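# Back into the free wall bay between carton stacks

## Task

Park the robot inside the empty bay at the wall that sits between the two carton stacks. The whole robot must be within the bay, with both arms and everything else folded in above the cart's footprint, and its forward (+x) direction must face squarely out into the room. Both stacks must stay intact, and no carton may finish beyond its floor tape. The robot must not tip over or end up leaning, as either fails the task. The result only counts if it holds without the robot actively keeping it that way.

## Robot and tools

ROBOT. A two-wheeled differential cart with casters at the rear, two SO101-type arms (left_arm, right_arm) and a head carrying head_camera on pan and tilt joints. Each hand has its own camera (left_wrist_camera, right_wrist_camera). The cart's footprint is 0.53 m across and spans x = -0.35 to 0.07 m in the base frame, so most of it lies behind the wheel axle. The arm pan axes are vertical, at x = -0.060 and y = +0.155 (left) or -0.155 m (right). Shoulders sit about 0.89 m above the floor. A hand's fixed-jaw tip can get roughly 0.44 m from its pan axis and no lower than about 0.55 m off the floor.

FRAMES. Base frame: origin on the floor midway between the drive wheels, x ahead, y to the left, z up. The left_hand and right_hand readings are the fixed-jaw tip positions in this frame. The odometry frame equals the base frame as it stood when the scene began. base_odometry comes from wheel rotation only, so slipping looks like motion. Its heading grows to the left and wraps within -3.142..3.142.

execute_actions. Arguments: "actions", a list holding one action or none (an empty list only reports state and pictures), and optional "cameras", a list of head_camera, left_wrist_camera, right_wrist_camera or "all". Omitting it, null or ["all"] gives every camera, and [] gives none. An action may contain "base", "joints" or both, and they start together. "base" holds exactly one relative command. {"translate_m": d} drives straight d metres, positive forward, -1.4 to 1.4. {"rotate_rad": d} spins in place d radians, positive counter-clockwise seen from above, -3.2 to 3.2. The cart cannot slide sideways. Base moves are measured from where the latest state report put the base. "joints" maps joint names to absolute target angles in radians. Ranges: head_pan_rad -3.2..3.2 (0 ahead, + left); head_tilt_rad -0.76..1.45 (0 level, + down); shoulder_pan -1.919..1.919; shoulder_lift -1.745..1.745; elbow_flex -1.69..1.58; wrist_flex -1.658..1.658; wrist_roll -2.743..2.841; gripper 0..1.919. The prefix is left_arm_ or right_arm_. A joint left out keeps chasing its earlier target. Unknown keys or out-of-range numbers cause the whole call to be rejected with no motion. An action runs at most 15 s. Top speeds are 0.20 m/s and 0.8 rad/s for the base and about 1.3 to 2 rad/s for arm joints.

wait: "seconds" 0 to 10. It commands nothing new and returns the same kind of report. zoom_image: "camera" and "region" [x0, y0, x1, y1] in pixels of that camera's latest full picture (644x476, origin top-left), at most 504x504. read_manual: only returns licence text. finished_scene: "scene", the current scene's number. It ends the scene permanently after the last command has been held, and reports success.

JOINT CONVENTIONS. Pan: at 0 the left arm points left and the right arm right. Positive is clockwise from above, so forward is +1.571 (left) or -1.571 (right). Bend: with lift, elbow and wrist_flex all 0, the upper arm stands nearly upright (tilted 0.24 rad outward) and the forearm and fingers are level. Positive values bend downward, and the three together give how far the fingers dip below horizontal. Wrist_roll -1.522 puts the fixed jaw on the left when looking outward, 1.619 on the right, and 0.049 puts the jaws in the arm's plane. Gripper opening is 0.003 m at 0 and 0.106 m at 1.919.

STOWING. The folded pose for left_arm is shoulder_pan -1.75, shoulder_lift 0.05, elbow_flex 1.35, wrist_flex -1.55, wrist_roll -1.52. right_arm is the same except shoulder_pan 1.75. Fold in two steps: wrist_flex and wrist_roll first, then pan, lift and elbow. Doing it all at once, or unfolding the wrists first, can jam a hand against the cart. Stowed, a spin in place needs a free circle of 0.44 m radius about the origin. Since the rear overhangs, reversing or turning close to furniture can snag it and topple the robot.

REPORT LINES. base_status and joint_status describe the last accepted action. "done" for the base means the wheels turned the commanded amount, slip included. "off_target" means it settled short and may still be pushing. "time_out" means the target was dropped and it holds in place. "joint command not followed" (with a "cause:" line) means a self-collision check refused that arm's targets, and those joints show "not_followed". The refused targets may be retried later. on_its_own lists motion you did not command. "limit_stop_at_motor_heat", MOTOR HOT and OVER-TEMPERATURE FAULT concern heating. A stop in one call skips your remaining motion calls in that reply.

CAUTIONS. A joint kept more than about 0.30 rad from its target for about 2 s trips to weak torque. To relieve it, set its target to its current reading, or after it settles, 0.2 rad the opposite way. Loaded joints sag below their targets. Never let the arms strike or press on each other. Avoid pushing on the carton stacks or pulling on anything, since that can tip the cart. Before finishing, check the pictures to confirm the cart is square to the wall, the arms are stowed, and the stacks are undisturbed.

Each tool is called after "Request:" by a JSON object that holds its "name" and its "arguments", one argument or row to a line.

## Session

Request:
{"name": "execute_actions", "arguments": {
  "actions": []
}}

Scene clock: 0.00 s.
base_odometry: x=+0.000 y=+0.000 heading=+0.000 (m, m, rad; odometry frame)
base_status: not commanded
joint_positions: head_pan_rad=-0.010 head_tilt_rad=+0.007 left_arm_shoulder_pan_rad=-1.774 left_arm_shoulder_lift_rad=+0.015 left_arm_elbow_flex_rad=+1.310 left_arm_wrist_flex_rad=-1.580 left_arm_wrist_roll_rad=-1.518 left_arm_gripper_rad=+1.920 right_arm_shoulder_pan_rad=+1.753 right_arm_shoulder_lift_rad=+0.030 right_arm_elbow_flex_rad=+1.287 right_arm_wrist_flex_rad=-1.536 right_arm_wrist_roll_rad=-1.553 right_arm_gripper_rad=+1.920
joint_status: not commanded
left_hand: x=-0.3065 y=+0.0963 z=+0.9167 quat_wxyz=(-0.079, -0.608, -0.063, +0.787) (m; base frame)
right_hand: x=-0.3145 y=-0.1161 z=+0.9112 quat_wxyz=(-0.059, +0.622, -0.067, -0.778) (m; base frame)
pictures: head_camera, left_wrist_camera, right_wrist_camera
camera_calibration (this result's frames):
head_camera: T_world_to_cam=[[0.00511353, -0.999962, 0.00706637, -0.0056793], [0.0135411, -0.00699658, -0.999884, 1.20141], [0.999895, 0.00520862, 0.0135048, 0.017216], [0, 0, 0, 1]] pos_world=[-0.0334536, 0.00263699, 1.20108]
left_wrist_camera: T_world_to_cam=[[-0.201975, 0.979293, -0.0138598, -0.150049], [0.311293, 0.0507723, -0.948957, 0.980363], [-0.928603, -0.19598, -0.315101, 0.0923677], [0, 0, 0, 1]] pos_world=[-0.249713, 0.115269, 0.957348]
right_wrist_camera: T_world_to_cam=[[0.200356, 0.978894, -0.0402885, 0.205858], [0.370719, -0.113814, -0.921745, 0.964652], [-0.906877, 0.169741, -0.385698, 0.146687], [0, 0, 0, 1]] pos_world=[-0.265832, -0.116621, 0.954034]
Images, in order (width x height): head_camera 644x476, left_wrist_camera 644x476, right_wrist_camera 644x476.

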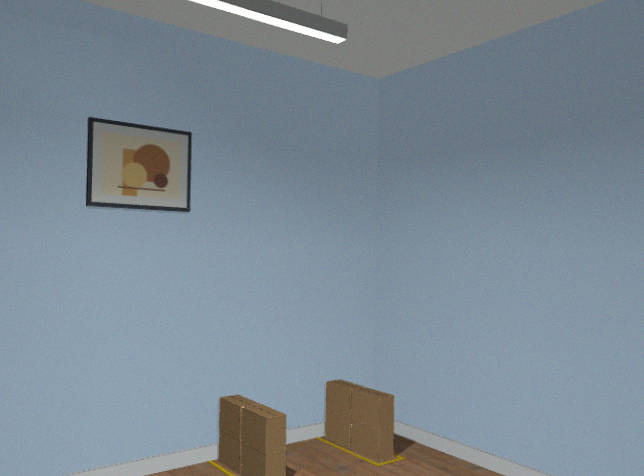

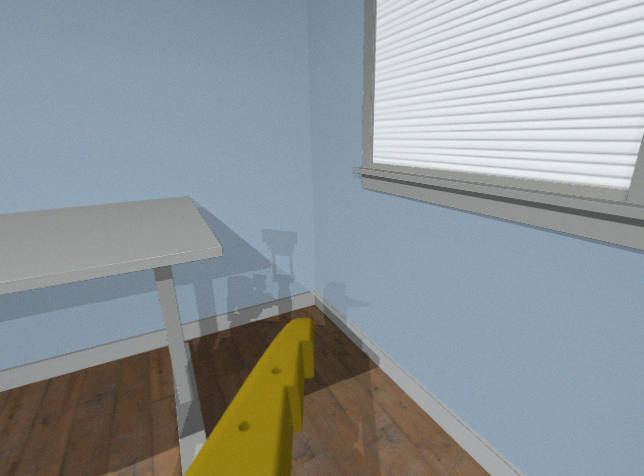

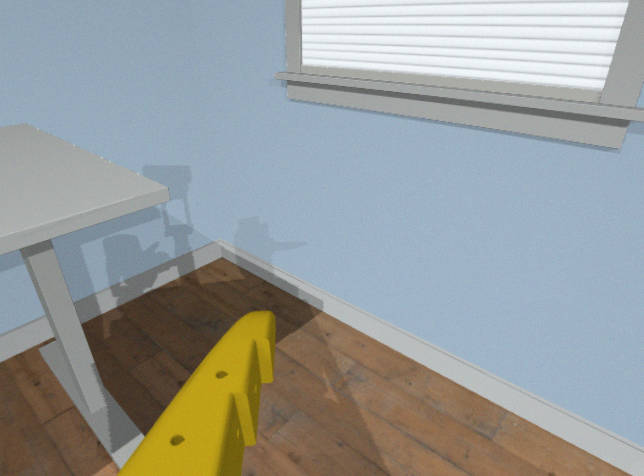

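Request:
{"name": "execute_actions", "arguments": {
  "actions": [
    {"base":{"translate_m":0.3},"joints":{"head_tilt_rad":0.55,"head_pan_rad":-0.1,"left_arm_gripper_rad":0.05,"right_arm_gripper_rad":0.05}}
  ]
}}

Scene clock: 2.67 s.
base_odometry: x=+0.300 y=+0.000 heading=+0.001 (m, m, rad; odometry frame)
base_status: done
joint_positions: head_pan_rad=-0.090 head_tilt_rad=+0.544 left_arm_shoulder_pan_rad=-1.774 left_arm_shoulder_lift_rad=+0.015 left_arm_elbow_flex_rad=+1.310 left_arm_wrist_flex_rad=-1.580 left_arm_wrist_roll_rad=-1.518 left_arm_gripper_rad=+0.059 right_arm_shoulder_pan_rad=+1.753 right_arm_shoulder_lift_rad=+0.030 right_arm_elbow_flex_rad=+1.287 right_arm_wrist_flex_rad=-1.536 right_arm_wrist_roll_rad=-1.553 right_arm_gripper_rad=+0.060
joint_status: all done
left_hand: x=-0.3065 y=+0.0963 z=+0.9167 quat_wxyz=(-0.079, -0.608, -0.063, +0.787) (m; base frame)
right_hand: x=-0.3145 y=-0.1161 z=+0.9112 quat_wxyz=(-0.059, +0.622, -0.067, -0.778) (m; base frame)
pictures: head_camera, left_wrist_camera, right_wrist_camera
camera_calibration (this result's frames):
head_camera: T_world_to_cam=[[-0.0734883, -0.997295, -0.00157057, 0.000567539], [-0.498372, 0.0380879, -0.866126, 1.02339], [0.863843, -0.0628674, -0.499823, 0.601662], [0, 0, 0, 1]] pos_world=[-0.00966904, -0.000587939, 1.18711]
left_wrist_camera: T_world_to_cam=[[-0.201975, 0.979293, -0.0138598, -0.150049], [0.311293, 0.0507723, -0.948957, 0.980363], [-0.928603, -0.19598, -0.315101, 0.0923677], [0, 0, 0, 1]] pos_world=[-0.249713, 0.115269, 0.957348]
right_wrist_camera: T_world_to_cam=[[0.200356, 0.978894, -0.0402885, 0.205858], [0.370719, -0.113814, -0.921745, 0.964652], [-0.906877, 0.169741, -0.385698, 0.146687], [0, 0, 0, 1]] pos_world=[-0.265832, -0.116621, 0.954034]
Images, in order (width x height): head_camera 644x476, left_wrist_camera 644x476, right_wrist_camera 644x476.

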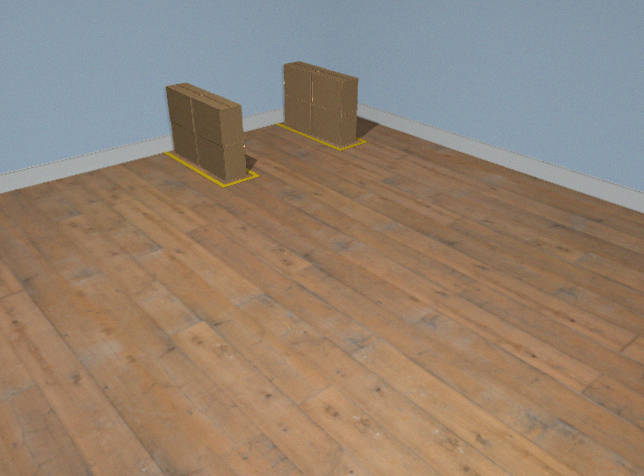

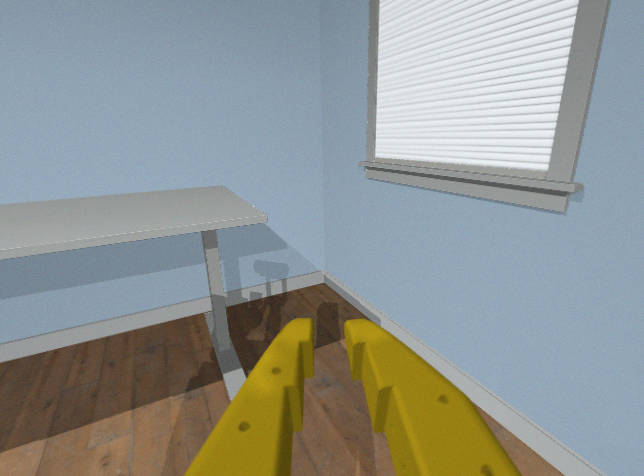

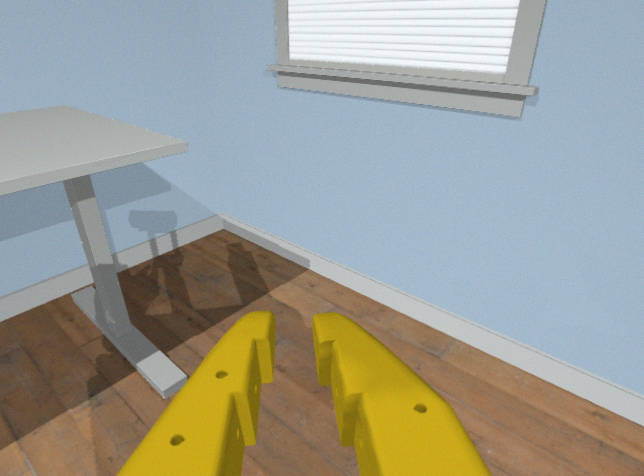

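Request:
{"name": "execute_actions", "arguments": {
  "actions": [
    {"base":{"rotate_rad":-0.206},"joints":{"head_pan_rad":0.4,"head_tilt_rad":0.6}}
  ],
  "cameras": []
}}

Request:
{"name": "execute_actions", "arguments": {
  "actions": [
    {"base":{"translate_m":1.4}}
  ],
  "cameras": ["head_camera"]
}}

Scene clock: 4.73 s.
base_odometry: x=+0.300 y=+0.000 heading=-0.204 (m, m, rad; odometry frame)
base_status: done
joint_positions: head_pan_rad=+0.390 head_tilt_rad=+0.594 left_arm_shoulder_pan_rad=-1.774 left_arm_shoulder_lift_rad=+0.015 left_arm_elbow_flex_rad=+1.310 left_arm_wrist_flex_rad=-1.580 left_arm_wrist_roll_rad=-1.518 left_arm_gripper_rad=+0.059 right_arm_shoulder_pan_rad=+1.753 right_arm_shoulder_lift_rad=+0.030 right_arm_elbow_flex_rad=+1.287 right_arm_wrist_flex_rad=-1.536 right_arm_wrist_roll_rad=-1.553 right_arm_gripper_rad=+0.060
joint_status: all done
left_hand: x=-0.3065 y=+0.0963 z=+0.9167 quat_wxyz=(-0.079, -0.608, -0.063, +0.787) (m; base frame)
right_hand: x=-0.3145 y=-0.1161 z=+0.9112 quat_wxyz=(-0.059, +0.622, -0.067, -0.778) (m; base frame)
pictures: none
No camera images: the call's "cameras" was empty. Leave "cameras" out to get every camera's image.

Scene clock: 12.50 s.
base_odometry: x=+1.672 y=-0.282 heading=-0.202 (m, m, rad; odometry frame)
base_status: done
joint_positions: head_pan_rad=+0.390 head_tilt_rad=+0.594 left_arm_shoulder_pan_rad=-1.774 left_arm_shoulder_lift_rad=+0.015 left_arm_elbow_flex_rad=+1.310 left_arm_wrist_flex_rad=-1.580 left_arm_wrist_roll_rad=-1.518 left_arm_gripper_rad=+0.059 right_arm_shoulder_pan_rad=+1.753 right_arm_shoulder_lift_rad=+0.030 right_arm_elbow_flex_rad=+1.287 right_arm_wrist_flex_rad=-1.536 right_arm_wrist_roll_rad=-1.553 right_arm_gripper_rad=+0.060
joint_status: not commanded
left_hand: x=-0.3065 y=+0.0963 z=+0.9167 quat_wxyz=(-0.079, -0.608, -0.063, +0.787) (m; base frame)
right_hand: x=-0.3145 y=-0.1161 z=+0.9112 quat_wxyz=(-0.059, +0.622, -0.067, -0.778) (m; base frame)
pictures: head_camera
camera_calibration (this result's frames):
head_camera: T_world_to_cam=[[0.395389, -0.918511, -0.0023932, 0.0235516], [-0.499181, -0.212692, -0.839988, 0.993271], [0.771029, 0.333317, -0.542599, 0.646535], [0, 0, 0, 1]] pos_world=[-0.0119879, 0.0173926, 1.1852]
Images, in order (width x height): head_camera 644x476.

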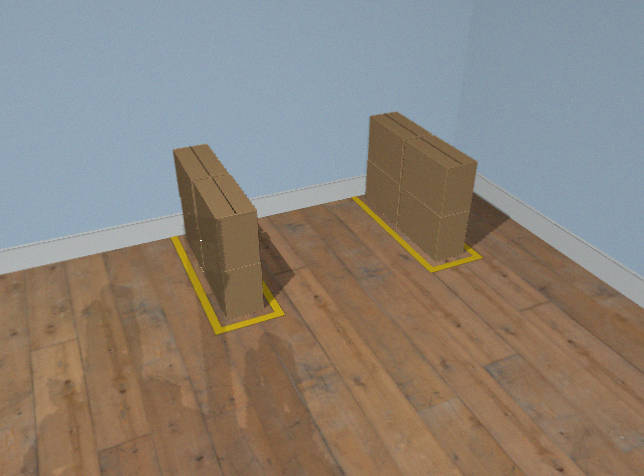

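Request:
{"name": "execute_actions", "arguments": {
  "actions": [
    {"base":{"translate_m":1.0}}
  ],
  "cameras": []
}}

Request:
{"name": "execute_actions", "arguments": {
  "actions": [
    {"base":{"rotate_rad":-2.31},"joints":{"head_pan_rad":3.14,"head_tilt_rad":0.8}}
  ],
  "cameras": ["head_camera"]
}}

Scene clock: 20.17 s.
base_odometry: x=+2.652 y=-0.482 heading=-0.200 (m, m, rad; odometry frame)
base_status: done
joint_positions: head_pan_rad=+0.390 head_tilt_rad=+0.594 left_arm_shoulder_pan_rad=-1.774 left_arm_shoulder_lift_rad=+0.015 left_arm_elbow_flex_rad=+1.310 left_arm_wrist_flex_rad=-1.580 left_arm_wrist_roll_rad=-1.518 left_arm_gripper_rad=+0.059 right_arm_shoulder_pan_rad=+1.753 right_arm_shoulder_lift_rad=+0.030 right_arm_elbow_flex_rad=+1.287 right_arm_wrist_flex_rad=-1.536 right_arm_wrist_roll_rad=-1.553 right_arm_gripper_rad=+0.060
joint_status: not commanded
left_hand: x=-0.3065 y=+0.0963 z=+0.9167 quat_wxyz=(-0.079, -0.608, -0.063, +0.787) (m; base frame)
right_hand: x=-0.3145 y=-0.1161 z=+0.9112 quat_wxyz=(-0.059, +0.622, -0.067, -0.778) (m; base frame)
pictures: none
No camera images: the call's "cameras" was empty. Leave "cameras" out to get every camera's image.

Scene clock: 23.73 s.
base_odometry: x=+2.651 y=-0.481 heading=-2.509 (m, m, rad; odometry frame)
base_status: done
joint_positions: head_pan_rad=+3.130 head_tilt_rad=+0.795 left_arm_shoulder_pan_rad=-1.774 left_arm_shoulder_lift_rad=+0.015 left_arm_elbow_flex_rad=+1.310 left_arm_wrist_flex_rad=-1.580 left_arm_wrist_roll_rad=-1.518 left_arm_gripper_rad=+0.059 right_arm_shoulder_pan_rad=+1.753 right_arm_shoulder_lift_rad=+0.030 right_arm_elbow_flex_rad=+1.287 right_arm_wrist_flex_rad=-1.536 right_arm_wrist_roll_rad=-1.553 right_arm_gripper_rad=+0.060
joint_status: all done
left_hand: x=-0.3065 y=+0.0963 z=+0.9167 quat_wxyz=(-0.079, -0.608, -0.063, +0.787) (m; base frame)
right_hand: x=-0.3145 y=-0.1161 z=+0.9112 quat_wxyz=(-0.059, +0.622, -0.067, -0.778) (m; base frame)
pictures: head_camera
camera_calibration (this result's frames):
head_camera: T_world_to_cam=[[-0.00400624, 0.999976, -0.00560036, 0.00847148], [0.698935, -0.00120521, -0.715184, 0.905932], [-0.715174, -0.00677949, -0.698914, 0.756602], [0, 0, 0, 1]] pos_world=[-0.0920523, -0.00225007, 1.17675]
Images, in order (width x height): head_camera 644x476.

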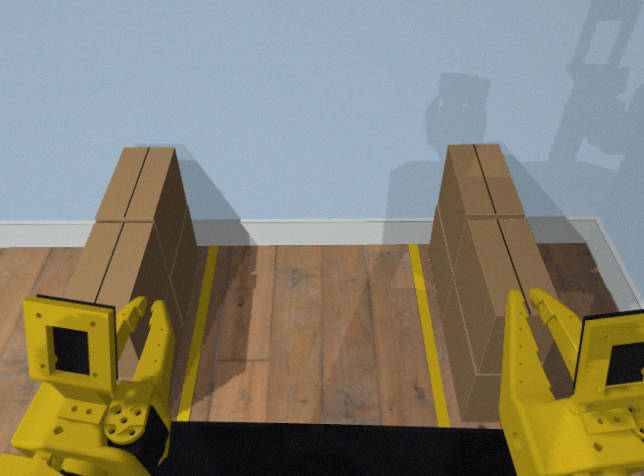

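Request:
{"name": "execute_actions", "arguments": {
  "actions": [
    {"base":{"rotate_rad":0.052}}
  ],
  "cameras": ["head_camera"]
}}

Request:
{"name": "execute_actions", "arguments": {
  "actions": [
    {"base":{"translate_m":-0.25},"joints":{"head_tilt_rad":0.9}}
  ],
  "cameras": ["head_camera"]
}}

Scene clock: 25.47 s.
base_odometry: x=+2.651 y=-0.481 heading=-2.454 (m, m, rad; odometry frame)
base_status: done
joint_positions: head_pan_rad=+3.130 head_tilt_rad=+0.795 left_arm_shoulder_pan_rad=-1.774 left_arm_shoulder_lift_rad=+0.015 left_arm_elbow_flex_rad=+1.310 left_arm_wrist_flex_rad=-1.580 left_arm_wrist_roll_rad=-1.518 left_arm_gripper_rad=+0.059 right_arm_shoulder_pan_rad=+1.753 right_arm_shoulder_lift_rad=+0.030 right_arm_elbow_flex_rad=+1.287 right_arm_wrist_flex_rad=-1.536 right_arm_wrist_roll_rad=-1.553 right_arm_gripper_rad=+0.060
joint_status: not commanded
left_hand: x=-0.3065 y=+0.0963 z=+0.9167 quat_wxyz=(-0.079, -0.608, -0.063, +0.787) (m; base frame)
right_hand: x=-0.3145 y=-0.1161 z=+0.9112 quat_wxyz=(-0.059, +0.622, -0.067, -0.778) (m; base frame)
pictures: head_camera
camera_calibration (this result's frames):
head_camera: T_world_to_cam=[[-0.00414149, 0.999976, -0.00560077, 0.00846559], [0.698954, -0.00111079, -0.715166, 0.905912], [-0.715154, -0.00687653, -0.698933, 0.756624], [0, 0, 0, 1]] pos_world=[-0.0920527, -0.00225616, 1.17675]
Images, in order (width x height): head_camera 644x476.

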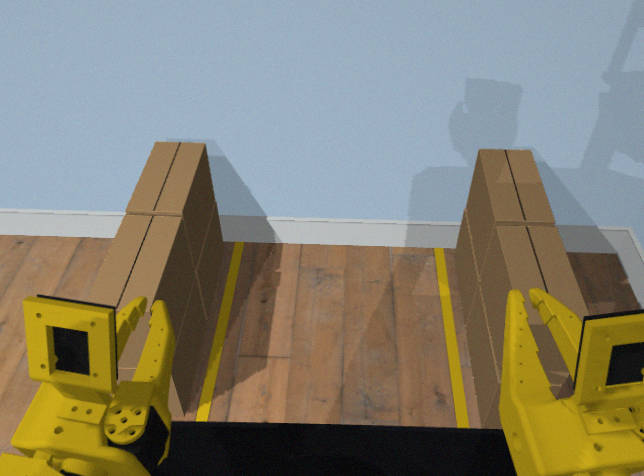

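Scene clock: 27.57 s.
base_odometry: x=+2.845 y=-0.323 heading=-2.457 (m, m, rad; odometry frame)
base_status: done
joint_positions: head_pan_rad=+3.130 head_tilt_rad=+0.895 left_arm_shoulder_pan_rad=-1.774 left_arm_shoulder_lift_rad=+0.015 left_arm_elbow_flex_rad=+1.310 left_arm_wrist_flex_rad=-1.580 left_arm_wrist_roll_rad=-1.518 left_arm_gripper_rad=+0.059 right_arm_shoulder_pan_rad=+1.753 right_arm_shoulder_lift_rad=+0.030 right_arm_elbow_flex_rad=+1.287 right_arm_wrist_flex_rad=-1.536 right_arm_wrist_roll_rad=-1.553 right_arm_gripper_rad=+0.060
joint_status: all done
left_hand: x=-0.3065 y=+0.0963 z=+0.9167 quat_wxyz=(-0.079, -0.608, -0.063, +0.787) (m; base frame)
right_hand: x=-0.3145 y=-0.1161 z=+0.9112 quat_wxyz=(-0.059, +0.622, -0.067, -0.778) (m; base frame)
pictures: head_camera
camera_calibration (this result's frames):
head_camera: T_world_to_cam=[[-0.00350255, 0.999968, -0.00712984, 0.0102556], [0.767059, -0.00188772, -0.641574, 0.824409], [-0.641568, -0.00771615, -0.767028, 0.83846], [0, 0, 0, 1]] pos_world=[-0.0944053, -0.00222932, 1.17212]
Images, in order (width x height): head_camera 644x476.

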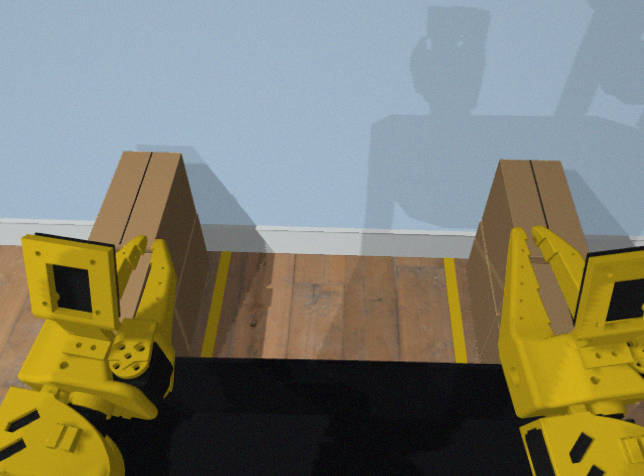

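Request:
{"name": "execute_actions", "arguments": {
  "actions": [
    {"base":{"rotate_rad":-0.01}}
  ],
  "cameras": []
}}

Request:
{"name": "execute_actions", "arguments": {
  "actions": [
    {"base":{"translate_m":-0.58},"joints":{"head_tilt_rad":1.2,"head_pan_rad":0}}
  ],
  "cameras": ["head_camera"]
}}

Scene clock: 28.87 s.
base_odometry: x=+2.845 y=-0.323 heading=-2.461 (m, m, rad; odometry frame)
base_status: done
joint_positions: head_pan_rad=+3.130 head_tilt_rad=+0.895 left_arm_shoulder_pan_rad=-1.774 left_arm_shoulder_lift_rad=+0.015 left_arm_elbow_flex_rad=+1.310 left_arm_wrist_flex_rad=-1.580 left_arm_wrist_roll_rad=-1.518 left_arm_gripper_rad=+0.059 right_arm_shoulder_pan_rad=+1.753 right_arm_shoulder_lift_rad=+0.030 right_arm_elbow_flex_rad=+1.287 right_arm_wrist_flex_rad=-1.536 right_arm_wrist_roll_rad=-1.553 right_arm_gripper_rad=+0.060
joint_status: not commanded
left_hand: x=-0.3065 y=+0.0963 z=+0.9167 quat_wxyz=(-0.079, -0.608, -0.063, +0.787) (m; base frame)
right_hand: x=-0.3145 y=-0.1161 z=+0.9112 quat_wxyz=(-0.059, +0.622, -0.067, -0.778) (m; base frame)
pictures: none
No camera images: the call's "cameras" was empty. Leave "cameras" out to get every camera's image.

Scene clock: 32.70 s.
base_odometry: x=+3.297 y=+0.040 heading=-2.463 (m, m, rad; odometry frame)
base_status: done
joint_positions: head_pan_rad=+0.010 head_tilt_rad=+1.195 left_arm_shoulder_pan_rad=-1.774 left_arm_shoulder_lift_rad=+0.015 left_arm_elbow_flex_rad=+1.310 left_arm_wrist_flex_rad=-1.580 left_arm_wrist_roll_rad=-1.518 left_arm_gripper_rad=+0.059 right_arm_shoulder_pan_rad=+1.753 right_arm_shoulder_lift_rad=+0.030 right_arm_elbow_flex_rad=+1.287 right_arm_wrist_flex_rad=-1.536 right_arm_wrist_roll_rad=-1.553 right_arm_gripper_rad=+0.060
joint_status: all done
left_hand: x=-0.3065 y=+0.0963 z=+0.9167 quat_wxyz=(-0.079, -0.608, -0.063, +0.787) (m; base frame)
right_hand: x=-0.3145 y=-0.1161 z=+0.9112 quat_wxyz=(-0.059, +0.622, -0.067, -0.778) (m; base frame)
pictures: head_camera
camera_calibration (this result's frames):
head_camera: T_world_to_cam=[[0.0221308, -0.999692, -0.011221, 0.0161692], [-0.92236, -0.0160863, -0.385995, 0.450835], [0.385696, 0.0188922, -0.922432, 1.06561], [0, 0, 0, 1]] pos_world=[0.00447216, 0.0032848, 1.15716]
Images, in order (width x height): head_camera 644x476.

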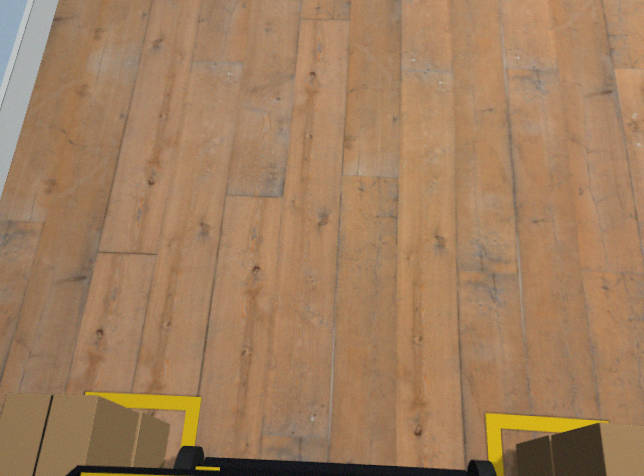

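Request:
{"name": "execute_actions", "arguments": {
  "actions": [
    {"base":{"rotate_rad":0.09}}
  ],
  "cameras": []
}}

Request:
{"name": "execute_actions", "arguments": {
  "actions": [
    {"base":{"translate_m":-0.08}}
  ],
  "cameras": []
}}

Request:
{"name": "execute_actions", "arguments": {
  "actions": [
    {"base":{"rotate_rad":-0.1}}
  ],
  "cameras": ["head_camera"]
}}

Scene clock: 34.97 s.
base_odometry: x=+3.297 y=+0.041 heading=-2.373 (m, m, rad; odometry frame)
base_status: done
joint_positions: head_pan_rad=+0.010 head_tilt_rad=+1.195 left_arm_shoulder_pan_rad=-1.774 left_arm_shoulder_lift_rad=+0.015 left_arm_elbow_flex_rad=+1.310 left_arm_wrist_flex_rad=-1.580 left_arm_wrist_roll_rad=-1.518 left_arm_gripper_rad=+0.059 right_arm_shoulder_pan_rad=+1.753 right_arm_shoulder_lift_rad=+0.030 right_arm_elbow_flex_rad=+1.287 right_arm_wrist_flex_rad=-1.536 right_arm_wrist_roll_rad=-1.553 right_arm_gripper_rad=+0.060
joint_status: not commanded
left_hand: x=-0.3065 y=+0.0963 z=+0.9167 quat_wxyz=(-0.079, -0.608, -0.063, +0.787) (m; base frame)
right_hand: x=-0.3145 y=-0.1161 z=+0.9112 quat_wxyz=(-0.059, +0.622, -0.067, -0.778) (m; base frame)
pictures: none
No camera images: the call's "cameras" was empty. Leave "cameras" out to get every camera's image.

Scene clock: 36.40 s.
base_odometry: x=+3.354 y=+0.096 heading=-2.370 (m, m, rad; odometry frame)
base_status: done
joint_positions: head_pan_rad=+0.010 head_tilt_rad=+1.195 left_arm_shoulder_pan_rad=-1.774 left_arm_shoulder_lift_rad=+0.015 left_arm_elbow_flex_rad=+1.310 left_arm_wrist_flex_rad=-1.580 left_arm_wrist_roll_rad=-1.518 left_arm_gripper_rad=+0.059 right_arm_shoulder_pan_rad=+1.753 right_arm_shoulder_lift_rad=+0.030 right_arm_elbow_flex_rad=+1.287 right_arm_wrist_flex_rad=-1.536 right_arm_wrist_roll_rad=-1.553 right_arm_gripper_rad=+0.060
joint_status: not commanded
left_hand: x=-0.3065 y=+0.0963 z=+0.9167 quat_wxyz=(-0.079, -0.608, -0.063, +0.787) (m; base frame)
right_hand: x=-0.3145 y=-0.1161 z=+0.9112 quat_wxyz=(-0.059, +0.622, -0.067, -0.778) (m; base frame)
pictures: none
No camera images: the call's "cameras" was empty. Leave "cameras" out to get every camera's image.

Scene clock: 37.23 s.
base_odometry: x=+3.354 y=+0.096 heading=-2.471 (m, m, rad; odometry frame)
base_status: done
joint_positions: head_pan_rad=+0.010 head_tilt_rad=+1.195 left_arm_shoulder_pan_rad=-1.774 left_arm_shoulder_lift_rad=+0.015 left_arm_elbow_flex_rad=+1.310 left_arm_wrist_flex_rad=-1.580 left_arm_wrist_roll_rad=-1.518 left_arm_gripper_rad=+0.059 right_arm_shoulder_pan_rad=+1.753 right_arm_shoulder_lift_rad=+0.030 right_arm_elbow_flex_rad=+1.287 right_arm_wrist_flex_rad=-1.536 right_arm_wrist_roll_rad=-1.553 right_arm_gripper_rad=+0.060
joint_status: not commanded
left_hand: x=-0.3065 y=+0.0963 z=+0.9167 quat_wxyz=(-0.079, -0.608, -0.063, +0.787) (m; base frame)
right_hand: x=-0.3145 y=-0.1161 z=+0.9112 quat_wxyz=(-0.059, +0.622, -0.067, -0.778) (m; base frame)
pictures: head_camera
camera_calibration (this result's frames):
head_camera: T_world_to_cam=[[0.0219308, -0.999697, -0.0112214, 0.0161603], [-0.922377, -0.0159023, -0.385963, 0.450797], [0.385667, 0.0188148, -0.922446, 1.06563], [0, 0, 0, 1]] pos_world=[0.00447303, 0.00327453, 1.15716]
Images, in order (width x height): head_camera 644x476.

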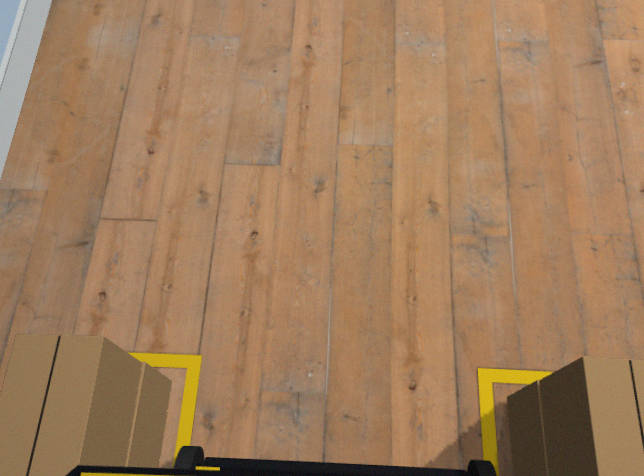

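Request:
{"name": "finished_scene", "arguments": {
  "scene": 2
}}

The scene is finished: the task was done.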